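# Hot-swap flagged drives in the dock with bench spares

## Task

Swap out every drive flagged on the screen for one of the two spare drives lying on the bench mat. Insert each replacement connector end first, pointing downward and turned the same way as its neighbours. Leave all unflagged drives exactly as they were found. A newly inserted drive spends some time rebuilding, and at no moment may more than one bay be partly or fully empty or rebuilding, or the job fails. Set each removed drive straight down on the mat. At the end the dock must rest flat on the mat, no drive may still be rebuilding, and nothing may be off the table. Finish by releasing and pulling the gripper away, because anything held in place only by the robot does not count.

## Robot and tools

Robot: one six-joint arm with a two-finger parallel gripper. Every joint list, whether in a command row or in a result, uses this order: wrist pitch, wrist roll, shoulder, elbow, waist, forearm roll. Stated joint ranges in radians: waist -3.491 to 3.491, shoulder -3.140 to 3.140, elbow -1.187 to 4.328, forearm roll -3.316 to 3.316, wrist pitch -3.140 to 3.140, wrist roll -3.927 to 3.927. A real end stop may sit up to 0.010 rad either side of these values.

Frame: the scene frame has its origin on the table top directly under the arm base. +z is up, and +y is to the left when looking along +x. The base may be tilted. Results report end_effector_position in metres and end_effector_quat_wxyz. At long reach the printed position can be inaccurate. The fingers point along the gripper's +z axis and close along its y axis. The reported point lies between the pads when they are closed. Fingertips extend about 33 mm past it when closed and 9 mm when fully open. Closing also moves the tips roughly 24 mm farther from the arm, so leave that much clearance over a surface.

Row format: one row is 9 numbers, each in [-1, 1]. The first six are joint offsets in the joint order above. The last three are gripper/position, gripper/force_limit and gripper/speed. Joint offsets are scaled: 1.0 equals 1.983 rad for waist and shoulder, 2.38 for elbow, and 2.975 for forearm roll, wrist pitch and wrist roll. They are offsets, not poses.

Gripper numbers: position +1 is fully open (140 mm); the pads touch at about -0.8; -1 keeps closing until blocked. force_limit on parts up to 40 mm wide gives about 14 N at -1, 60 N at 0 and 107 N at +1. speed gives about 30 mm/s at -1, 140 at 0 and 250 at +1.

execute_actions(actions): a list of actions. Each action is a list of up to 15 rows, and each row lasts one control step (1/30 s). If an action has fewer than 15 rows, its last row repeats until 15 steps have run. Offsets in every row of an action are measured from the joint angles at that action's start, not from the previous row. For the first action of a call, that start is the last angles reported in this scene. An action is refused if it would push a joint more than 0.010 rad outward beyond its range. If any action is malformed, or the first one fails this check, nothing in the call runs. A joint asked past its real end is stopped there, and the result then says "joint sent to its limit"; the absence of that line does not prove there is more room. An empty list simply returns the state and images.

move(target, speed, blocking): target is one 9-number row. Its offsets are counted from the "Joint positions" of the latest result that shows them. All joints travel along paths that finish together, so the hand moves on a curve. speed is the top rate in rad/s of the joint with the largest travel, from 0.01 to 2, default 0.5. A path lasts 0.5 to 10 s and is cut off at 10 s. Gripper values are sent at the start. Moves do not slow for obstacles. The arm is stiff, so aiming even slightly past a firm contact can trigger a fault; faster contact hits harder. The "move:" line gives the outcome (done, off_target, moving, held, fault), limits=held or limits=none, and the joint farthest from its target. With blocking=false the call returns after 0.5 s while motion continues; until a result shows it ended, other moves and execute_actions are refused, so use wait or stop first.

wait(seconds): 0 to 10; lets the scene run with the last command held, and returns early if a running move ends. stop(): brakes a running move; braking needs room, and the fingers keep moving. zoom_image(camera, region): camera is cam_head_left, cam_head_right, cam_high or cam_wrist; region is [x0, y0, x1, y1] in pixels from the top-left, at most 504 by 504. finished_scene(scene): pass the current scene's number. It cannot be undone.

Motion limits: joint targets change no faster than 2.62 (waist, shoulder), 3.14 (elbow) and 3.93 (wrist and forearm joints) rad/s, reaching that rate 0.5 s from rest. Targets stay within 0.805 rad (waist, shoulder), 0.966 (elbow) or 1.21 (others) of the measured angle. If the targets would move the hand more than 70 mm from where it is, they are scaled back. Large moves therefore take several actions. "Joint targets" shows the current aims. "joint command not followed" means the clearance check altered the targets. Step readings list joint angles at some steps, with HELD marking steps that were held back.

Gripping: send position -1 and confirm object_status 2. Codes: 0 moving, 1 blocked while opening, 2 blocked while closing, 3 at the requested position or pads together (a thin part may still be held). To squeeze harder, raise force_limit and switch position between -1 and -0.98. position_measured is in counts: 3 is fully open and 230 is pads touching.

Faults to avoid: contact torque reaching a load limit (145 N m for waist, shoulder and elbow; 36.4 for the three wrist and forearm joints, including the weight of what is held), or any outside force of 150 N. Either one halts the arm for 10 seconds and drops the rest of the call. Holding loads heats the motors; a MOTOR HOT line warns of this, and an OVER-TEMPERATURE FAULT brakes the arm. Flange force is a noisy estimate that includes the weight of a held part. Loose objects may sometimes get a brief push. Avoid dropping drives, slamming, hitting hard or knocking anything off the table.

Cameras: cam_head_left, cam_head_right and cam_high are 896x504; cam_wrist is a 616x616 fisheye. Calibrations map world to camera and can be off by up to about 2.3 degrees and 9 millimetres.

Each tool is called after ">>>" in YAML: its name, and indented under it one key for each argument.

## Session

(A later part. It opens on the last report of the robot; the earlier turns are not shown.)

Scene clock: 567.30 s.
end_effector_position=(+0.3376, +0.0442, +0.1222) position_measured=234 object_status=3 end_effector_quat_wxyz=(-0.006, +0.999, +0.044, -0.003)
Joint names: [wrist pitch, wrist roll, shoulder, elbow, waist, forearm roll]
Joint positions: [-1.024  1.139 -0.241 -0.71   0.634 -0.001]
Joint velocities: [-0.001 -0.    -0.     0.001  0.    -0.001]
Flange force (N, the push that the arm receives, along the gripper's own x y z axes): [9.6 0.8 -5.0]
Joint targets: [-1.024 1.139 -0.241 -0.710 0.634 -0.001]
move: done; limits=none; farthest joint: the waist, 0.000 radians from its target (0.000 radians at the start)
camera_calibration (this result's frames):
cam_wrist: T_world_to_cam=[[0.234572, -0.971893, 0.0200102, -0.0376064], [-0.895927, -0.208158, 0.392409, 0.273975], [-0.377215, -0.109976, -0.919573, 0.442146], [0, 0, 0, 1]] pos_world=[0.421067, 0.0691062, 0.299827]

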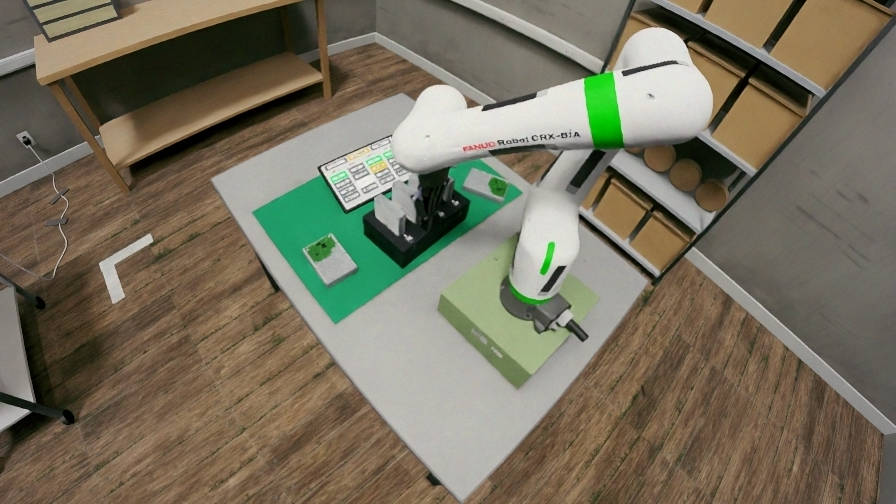

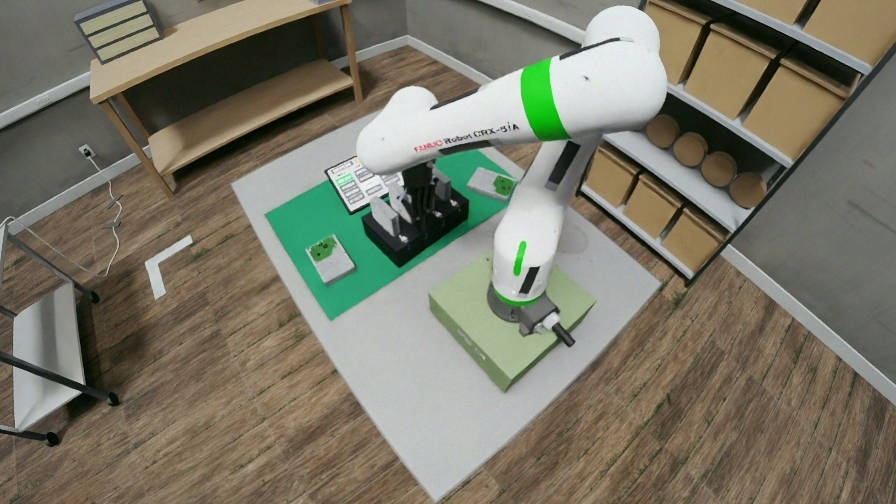

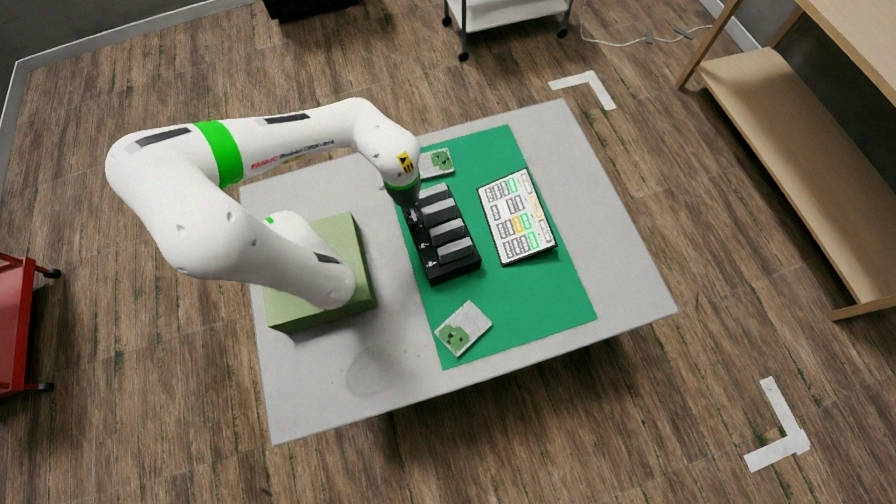

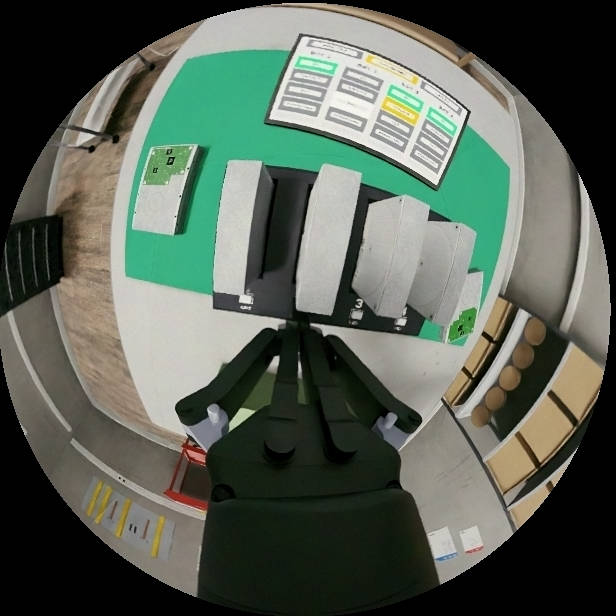

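>>> move:
  target: [0.002,0,0.0014,-0.0013,0,0,-1,0.3,0.5]
  speed: 0.015

>>> move:
  target: [-0.074,0.009,-0.034,0.064,-0.012,0,-0.25,0.5,0.5]
  speed: 0.4

Scene clock: 571.30 s.
end_effector_position=(+0.3375, +0.0442, +0.1203) position_measured=234 object_status=3 end_effector_quat_wxyz=(-0.006, +0.999, +0.044, -0.003)
Joint names: [wrist pitch, wrist roll, shoulder, elbow, waist, forearm roll]
Joint positions: [-1.018  1.139 -0.238 -0.713  0.634 -0.001]
Joint velocities: [ 0.001  0.001  0.     0.    -0.     0.   ]
Flange force (N, the push that the arm receives, along the gripper's own x y z axes): [-10.7 -5.0 -84.7]
Joint targets: [-1.018 1.139 -0.238 -0.713 0.634 -0.001]
move: done; limits=none; farthest joint: the waist, 0.000 radians from its target (0.000 radians at the start)
camera_calibration (this result's frames):
cam_wrist: T_world_to_cam=[[0.234595, -0.971887, 0.0200356, -0.0376193], [-0.895959, -0.208179, 0.392324, 0.274612], [-0.377123, -0.109988, -0.919609, 0.440269], [0, 0, 0, 1]] pos_world=[0.420902, 0.0690312, 0.297892]

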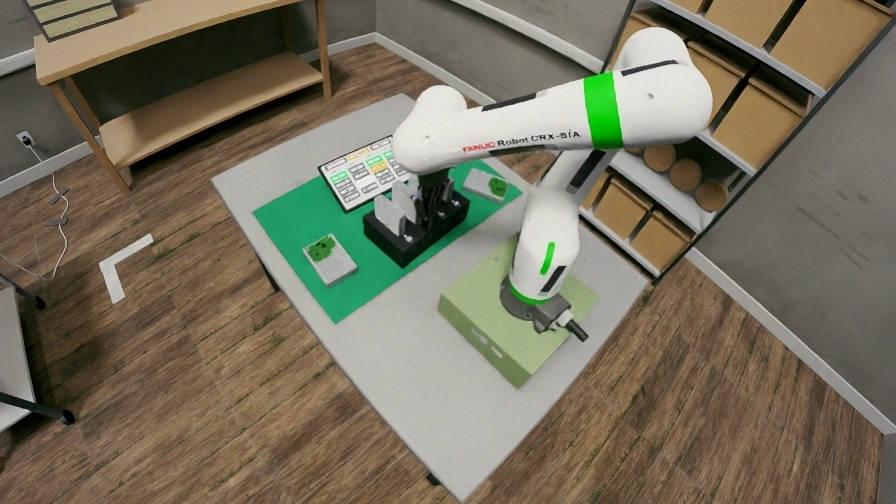

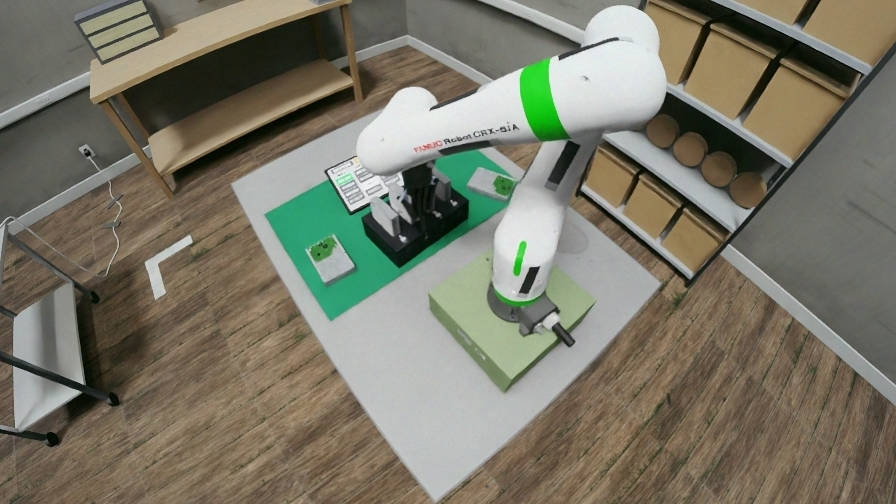

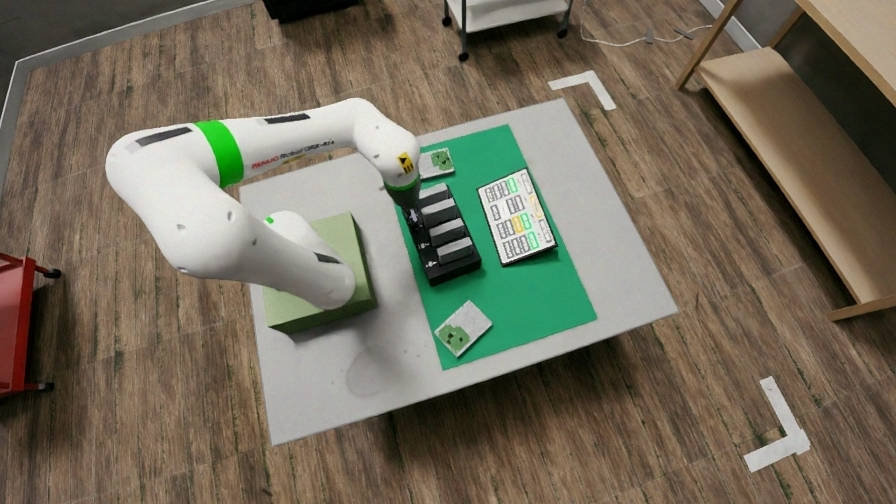

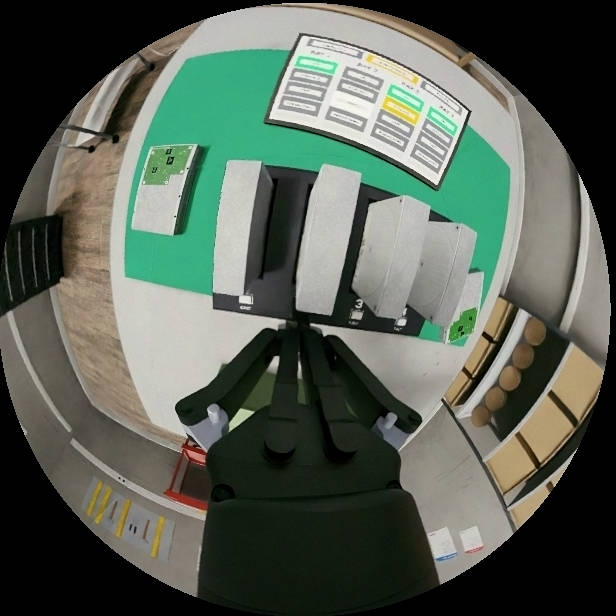

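Scene clock: 572.20 s.
end_effector_position=(+0.3504, +0.0417, +0.2003) position_measured=160 object_status=3 end_effector_quat_wxyz=(-0.005, +0.999, +0.046, -0.003)
Joint names: [wrist pitch, wrist roll, shoulder, elbow, waist, forearm roll]
Joint positions: [-1.238  1.166 -0.305 -0.561  0.611 -0.001]
Joint velocities: [-0.    -0.    -0.     0.001 -0.    -0.   ]
Flange force (N, the push that the arm receives, along the gripper's own x y z axes): [9.3 0.8 -1.5]
Joint targets: [-1.239 1.166 -0.305 -0.561 0.611 -0.001]
move: done; limits=none; farthest joint: the waist, 0.000 radians from its target (0.024 radians at the start)
camera_calibration (this result's frames):
cam_wrist: T_world_to_cam=[[0.237746, -0.97108, 0.0218968, -0.046145], [-0.895519, -0.210404, 0.392143, 0.254273], [-0.376195, -0.11284, -0.919644, 0.518264], [0, 0, 0, 1]] pos_world=[0.433645, 0.0671703, 0.377918]

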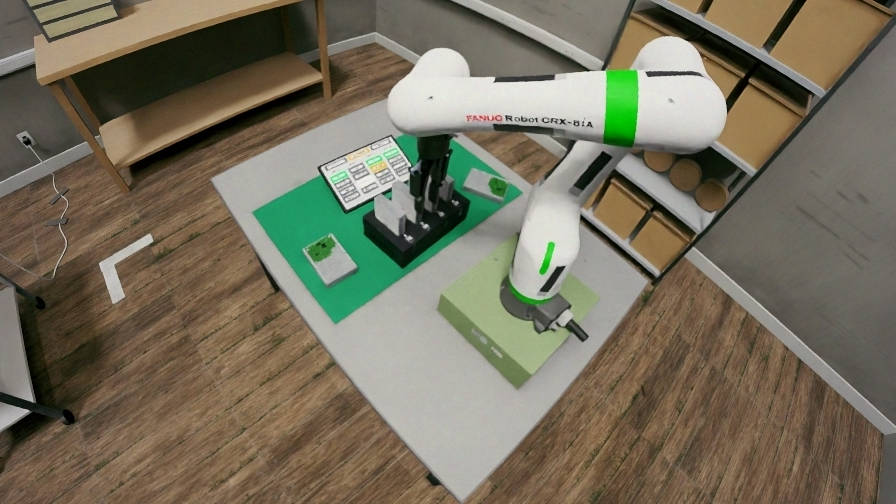

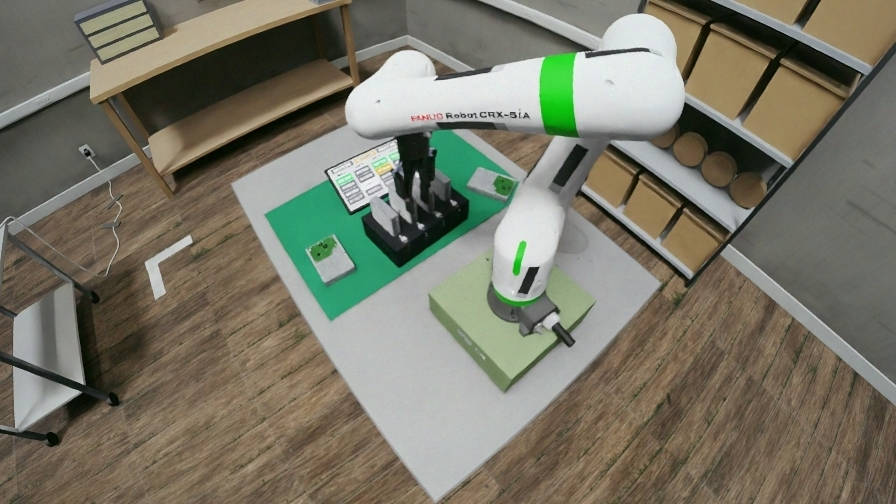

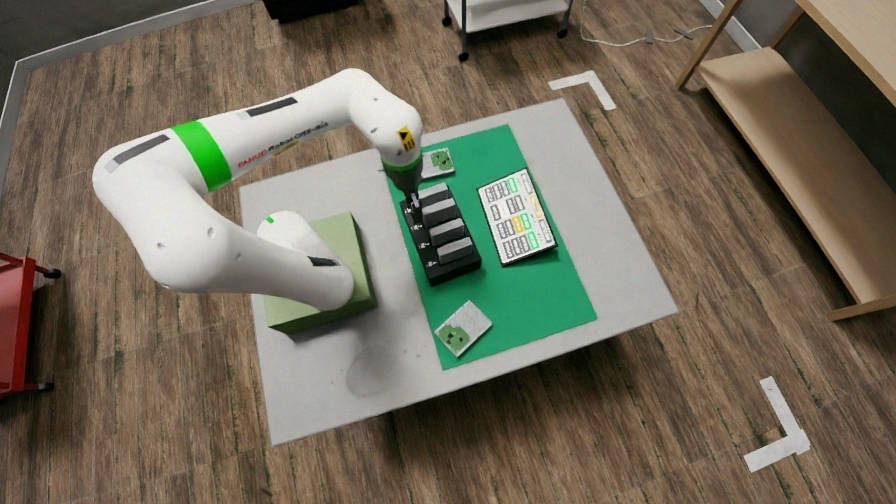

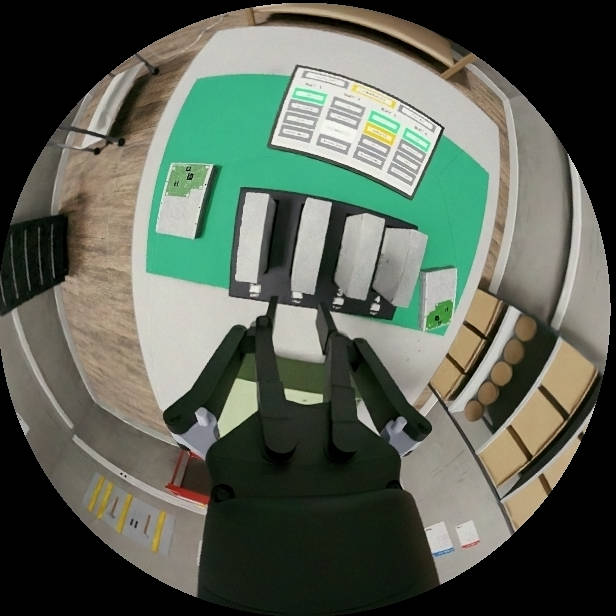

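>>> move:
  target: [-0.008,0.023,0.0862,0.0827,-0.040,0,-0.25,0.5,0.5]

>>> move:
  target: [0.044,0,0.0285,-0.0315,0,0,-0.25,0.5,0.3]
  speed: 0.2

>>> execute_actions:
  actions:
    - [[0,0,0,0,0,0,-1,0.5,0.3]]
    - [[0,0,0,0,0,0,-1,0.5,0.3]]

>>> move:
  target: [-0.094,0,-0.037,0.078,0,0,-1,0.5,0.3]
  speed: 0.15

Scene clock: 580.40 s.
end_effector_position=(+0.4196, +0.0443, +0.2214) position_measured=160 object_status=3 end_effector_quat_wxyz=(-0.002, +0.999, +0.041, -0.001)
Joint names: [wrist pitch, wrist roll, shoulder, elbow, waist, forearm roll]
Joint positions: [-1.262  1.234 -0.135 -0.364  0.531 -0.001]
Joint velocities: [-0.001  0.    -0.    -0.001 -0.    -0.   ]
Flange force (N, the push that the arm receives, along the gripper's own x y z axes): [8.3 -1.6 -0.7]
Joint targets: [-1.262 1.234 -0.134 -0.364 0.531 -0.001]
move: done; limits=none; farthest joint: the wrist pitch, 0.001 radians from its target (0.023 radians at the start)
camera_calibration (this result's frames):
cam_wrist: T_world_to_cam=[[0.227229, -0.973458, 0.027304, -0.0572583], [-0.899466, -0.199046, 0.389027, 0.310385], [-0.373266, -0.112957, -0.920822, 0.562987], [0, 0, 0, 1]] pos_world=[0.502336, 0.0696358, 0.399226]

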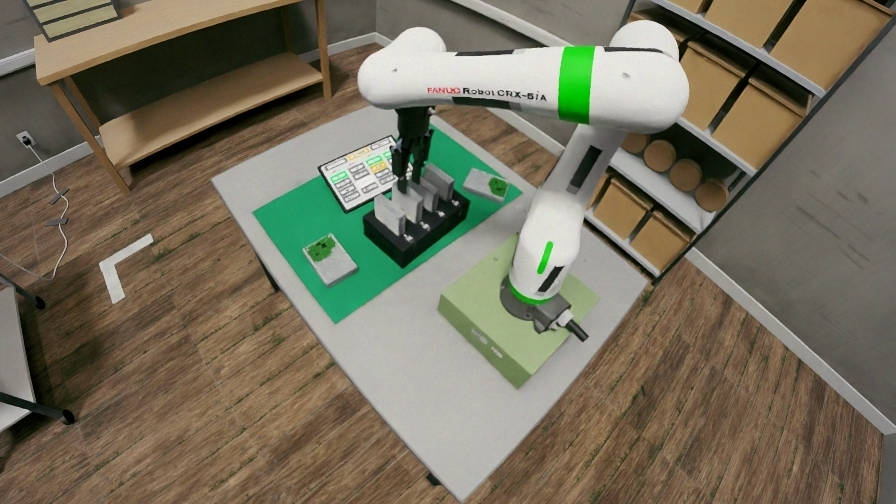

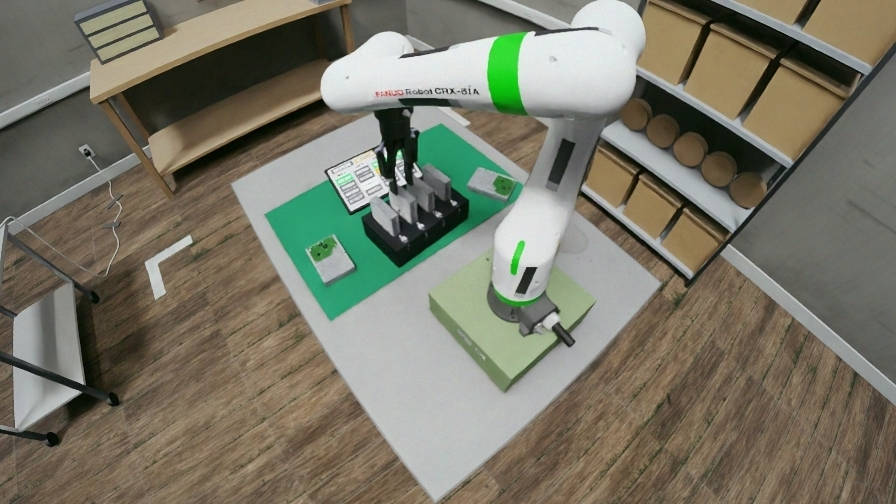

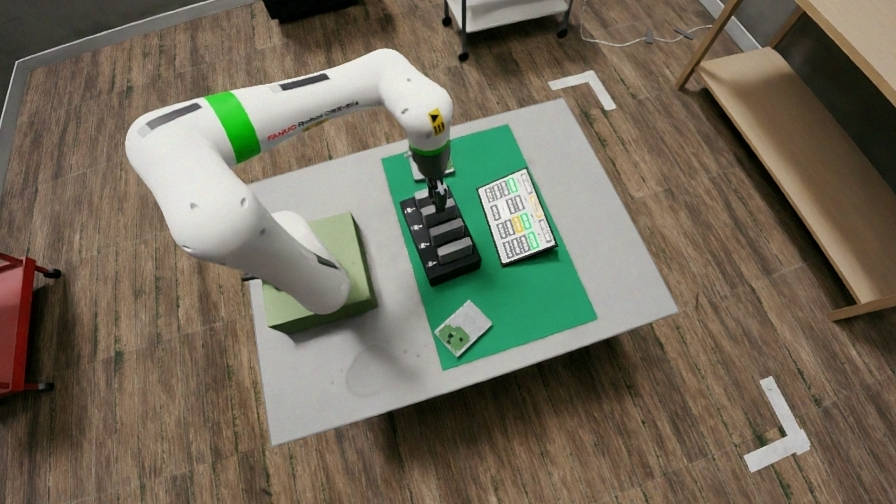

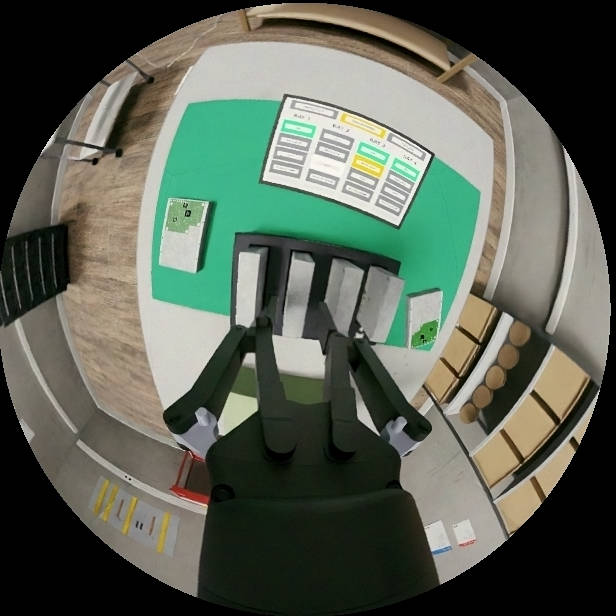

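Scene clock: 581.37 s.
end_effector_position=(+0.4217, +0.0454, +0.1694) position_measured=160 object_status=3 end_effector_quat_wxyz=(-0.002, +0.999, +0.041, -0.001)
Joint names: [wrist pitch, wrist roll, shoulder, elbow, waist, forearm roll]
Joint positions: [-1.131  1.234 -0.078 -0.439  0.531 -0.001]
Joint velocities: [-0.     0.001  0.    -0.     0.     0.   ]
Flange force (N, the push that the arm receives, along the gripper's own x y z axes): [4.2 -3.3 0.1]
Joint targets: [-1.131 1.234 -0.078 -0.439 0.531 -0.001]
move: done; limits=none; farthest joint: the waist, 0.000 radians from its target (0.000 radians at the start)
camera_calibration (this result's frames):
cam_wrist: T_world_to_cam=[[0.227138, -0.973475, 0.0274768, -0.0552018], [-0.899278, -0.19883, 0.389572, 0.332468], [-0.373776, -0.113196, -0.920586, 0.51622], [0, 0, 0, 1]] pos_world=[0.50447, 0.070801, 0.347222]

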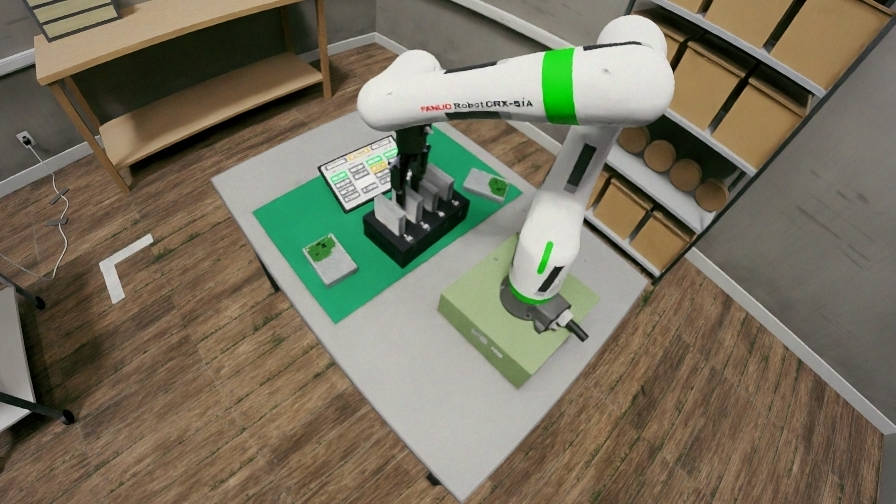

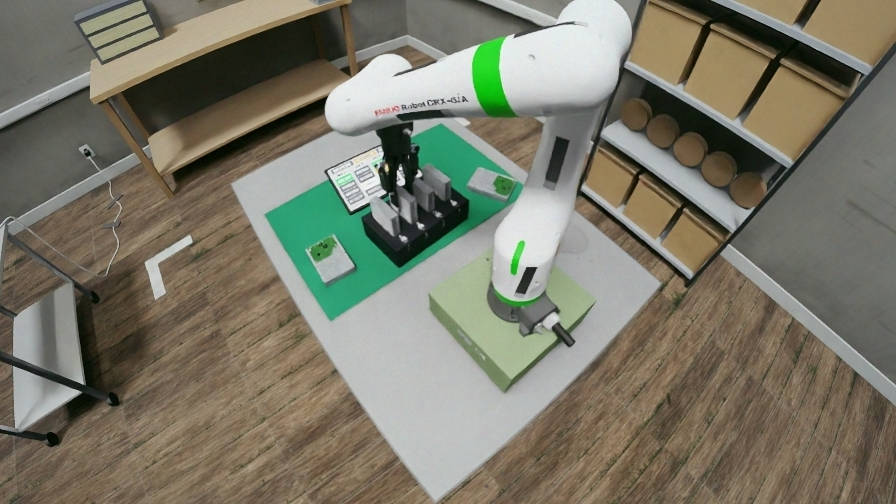

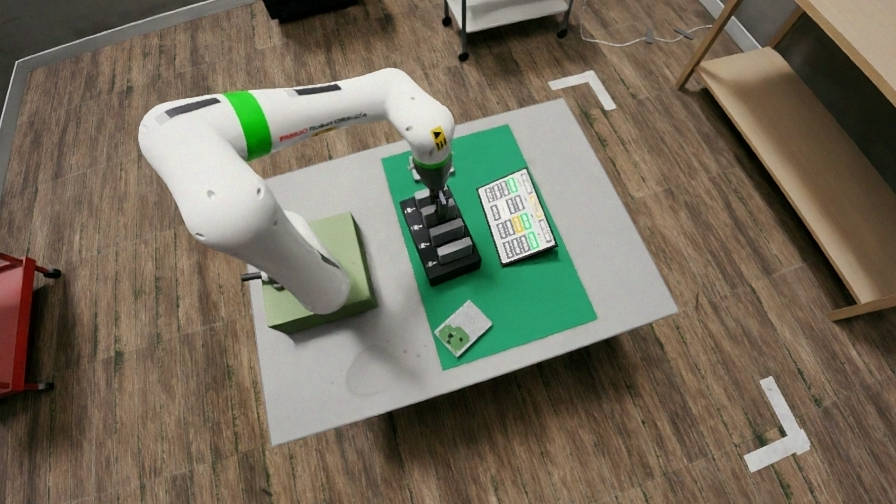

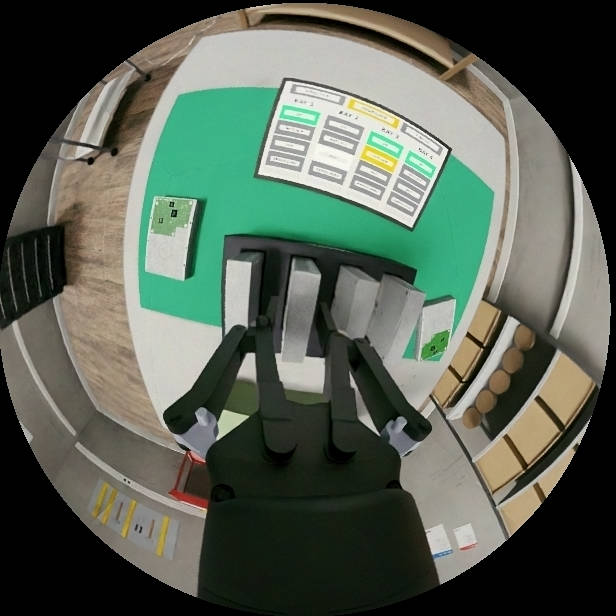

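Scene clock: 582.37 s.
end_effector_position=(+0.4217, +0.0454, +0.1694) position_measured=196 object_status=2 end_effector_quat_wxyz=(-0.002, +0.999, +0.041, -0.001)
Joint names: [wrist pitch, wrist roll, shoulder, elbow, waist, forearm roll]
Joint positions: [-1.131  1.234 -0.078 -0.439  0.531 -0.001]
Joint velocities: [-0.001 -0.001 -0.     0.001 -0.     0.   ]
Flange force (N, the push that the arm receives, along the gripper's own x y z axes): [10.5 4.0 -7.8]
Flange force at the end of the 1st action (N, along the gripper's axes at the end of the call): [11.0 0.4 -8.5]
Joint targets: [-1.131 1.234 -0.078 -0.439 0.531 -0.001]
Step readings (joint positions; steps 1 to 15: 1st action; 16 to 30: 2nd action):
0: [-1.131 1.234 -0.078 -0.439 0.531 -0.001]
1: [-1.131 1.234 -0.078 -0.439 0.531 -0.001]
2: [-1.131 1.234 -0.078 -0.439 0.531 -0.001]
4: [-1.131 1.234 -0.078 -0.439 0.531 -0.001]
8: [-1.131 1.234 -0.078 -0.439 0.531 -0.001]
15: [-1.131 1.234 -0.078 -0.439 0.531 -0.001]
16: [-1.131 1.234 -0.078 -0.439 0.531 -0.001]
17: [-1.131 1.234 -0.078 -0.439 0.531 -0.001]
19: [-1.131 1.234 -0.078 -0.439 0.531 -0.001]
23: [-1.131 1.234 -0.078 -0.439 0.531 -0.001]
30: Joint positions above
camera_calibration (this result's frames):
cam_wrist: T_world_to_cam=[[0.227145, -0.973473, 0.0274864, -0.0552106], [-0.899277, -0.198833, 0.389572, 0.332468], [-0.373772, -0.113207, -0.920586, 0.516217], [0, 0, 0, 1]] pos_world=[0.50447, 0.0707993, 0.34722]

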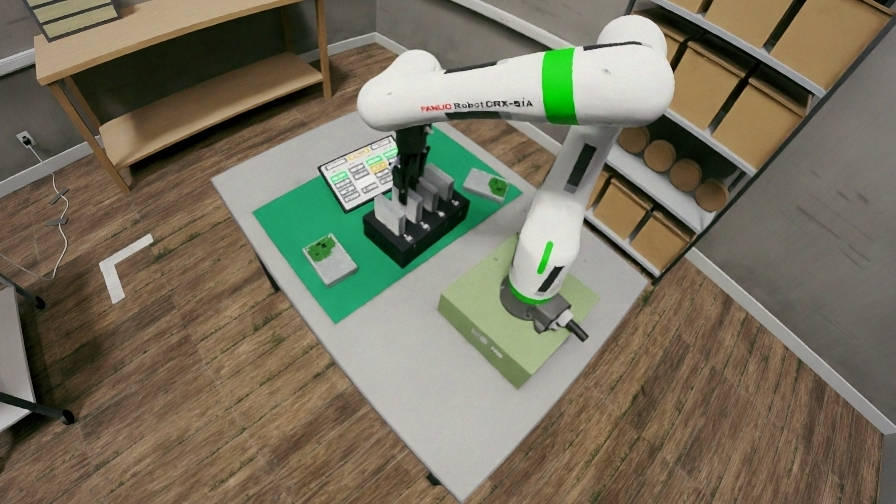

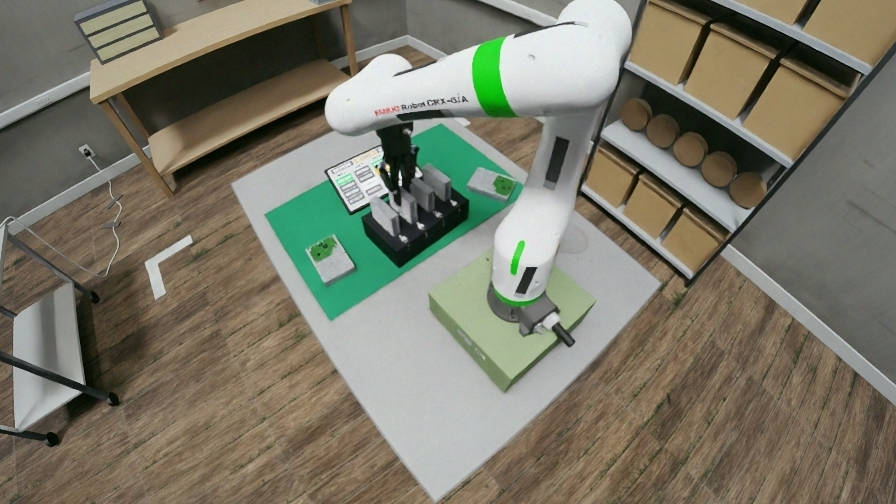

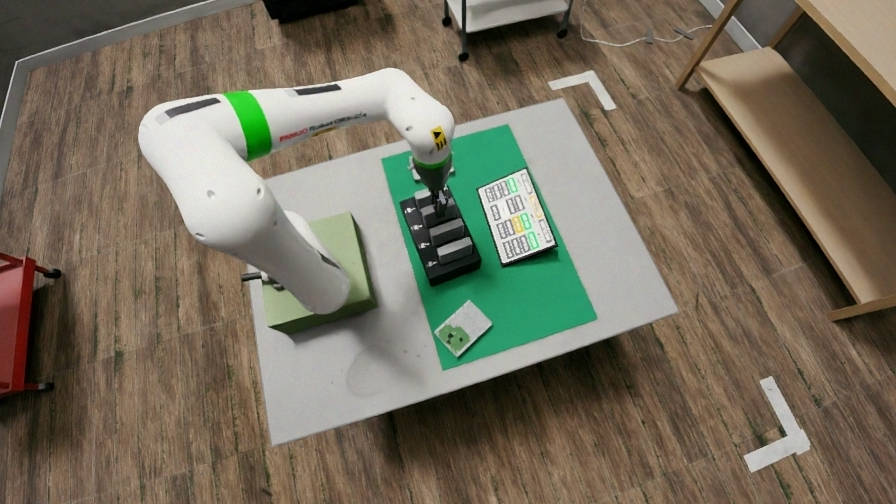

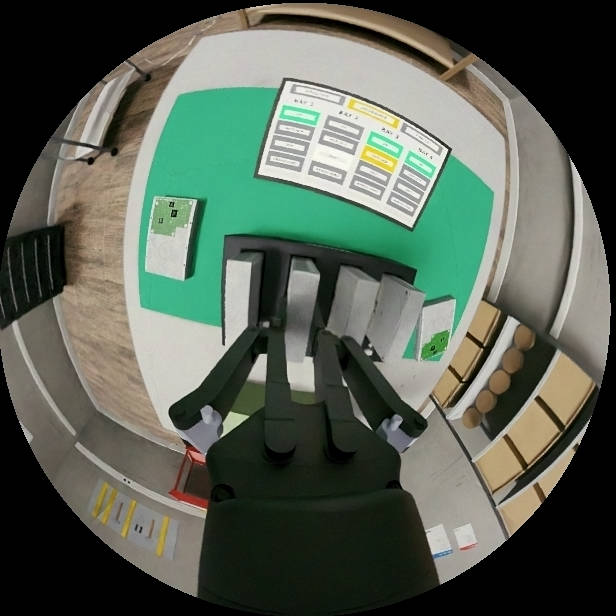

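Scene clock: 584.50 s.
end_effector_position=(+0.4186, +0.0436, +0.2742) position_measured=196 object_status=2 end_effector_quat_wxyz=(+0.001, +0.999, +0.041, -0.010)
Joint names: [wrist pitch, wrist roll, shoulder, elbow, waist, forearm roll]
Joint positions: [-1.411  1.234 -0.151 -0.253  0.531 -0.001]
Joint velocities: [-0.     0.    -0.     0.001  0.     0.001]
Flange force (N, the push that the arm receives, along the gripper's own x y z axes): [9.9 0.1 1.5]
Joint targets: [-1.411 1.234 -0.151 -0.253 0.531 -0.001]
move: done; limits=none; farthest joint: the waist, 0.000 radians from its target (0.000 radians at the start)
camera_calibration (this result's frames):
cam_wrist: T_world_to_cam=[[0.228015, -0.973155, 0.0312762, -0.0605784], [-0.8917, -0.195814, 0.408078, 0.280175], [-0.390999, -0.120937, -0.912411, 0.616619], [0, 0, 0, 1]] pos_world=[0.504743, 0.070482, 0.450171]

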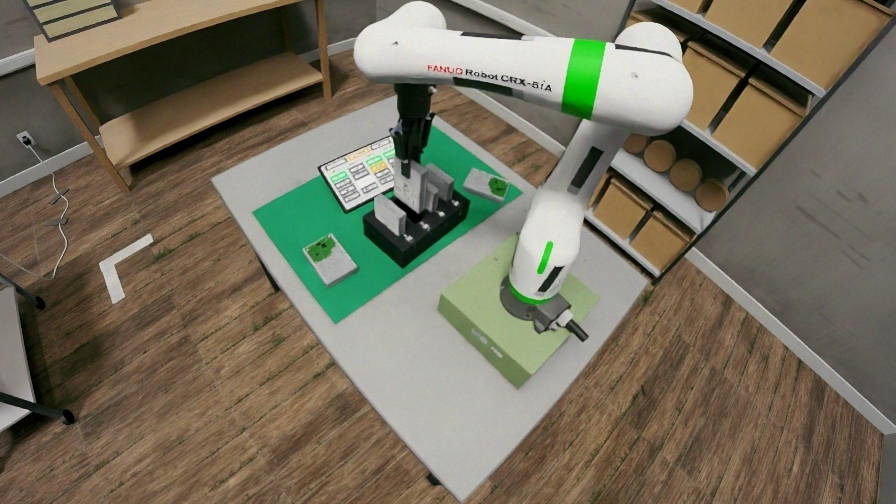

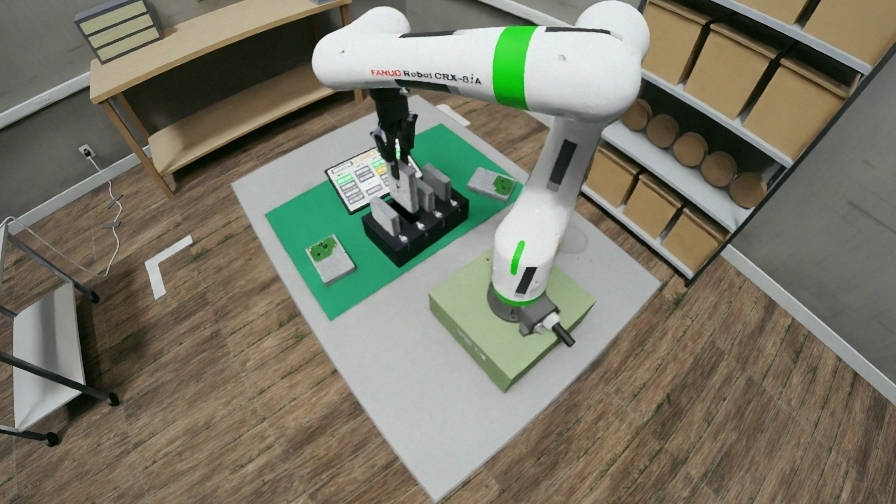

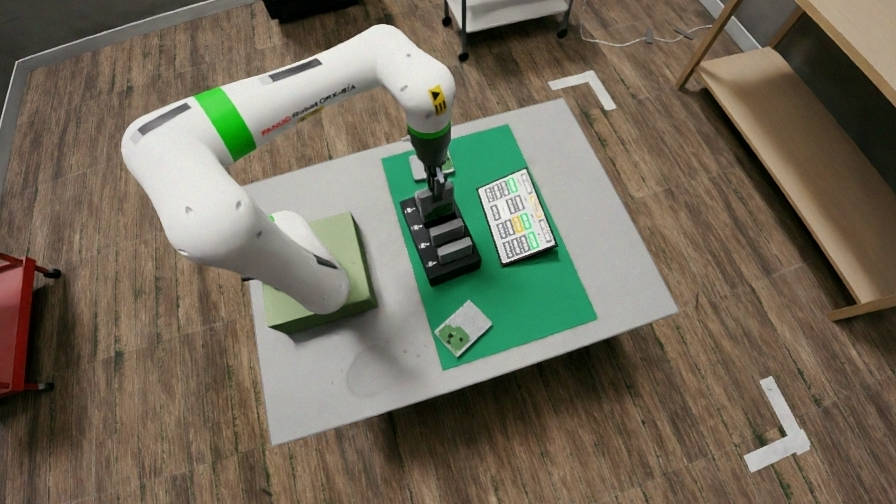

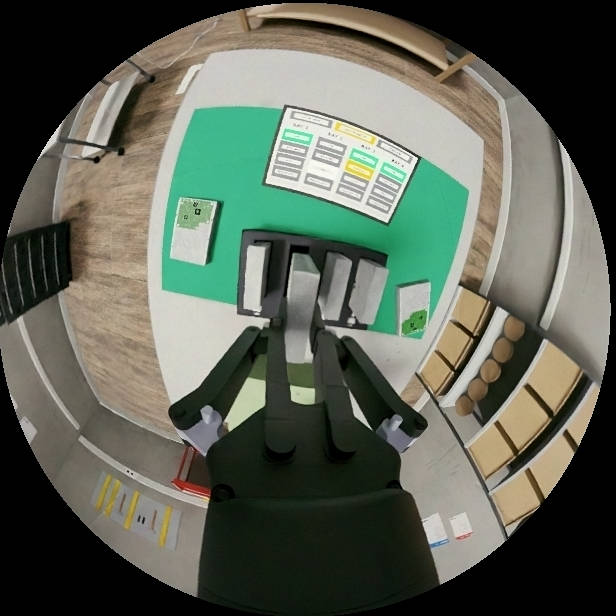

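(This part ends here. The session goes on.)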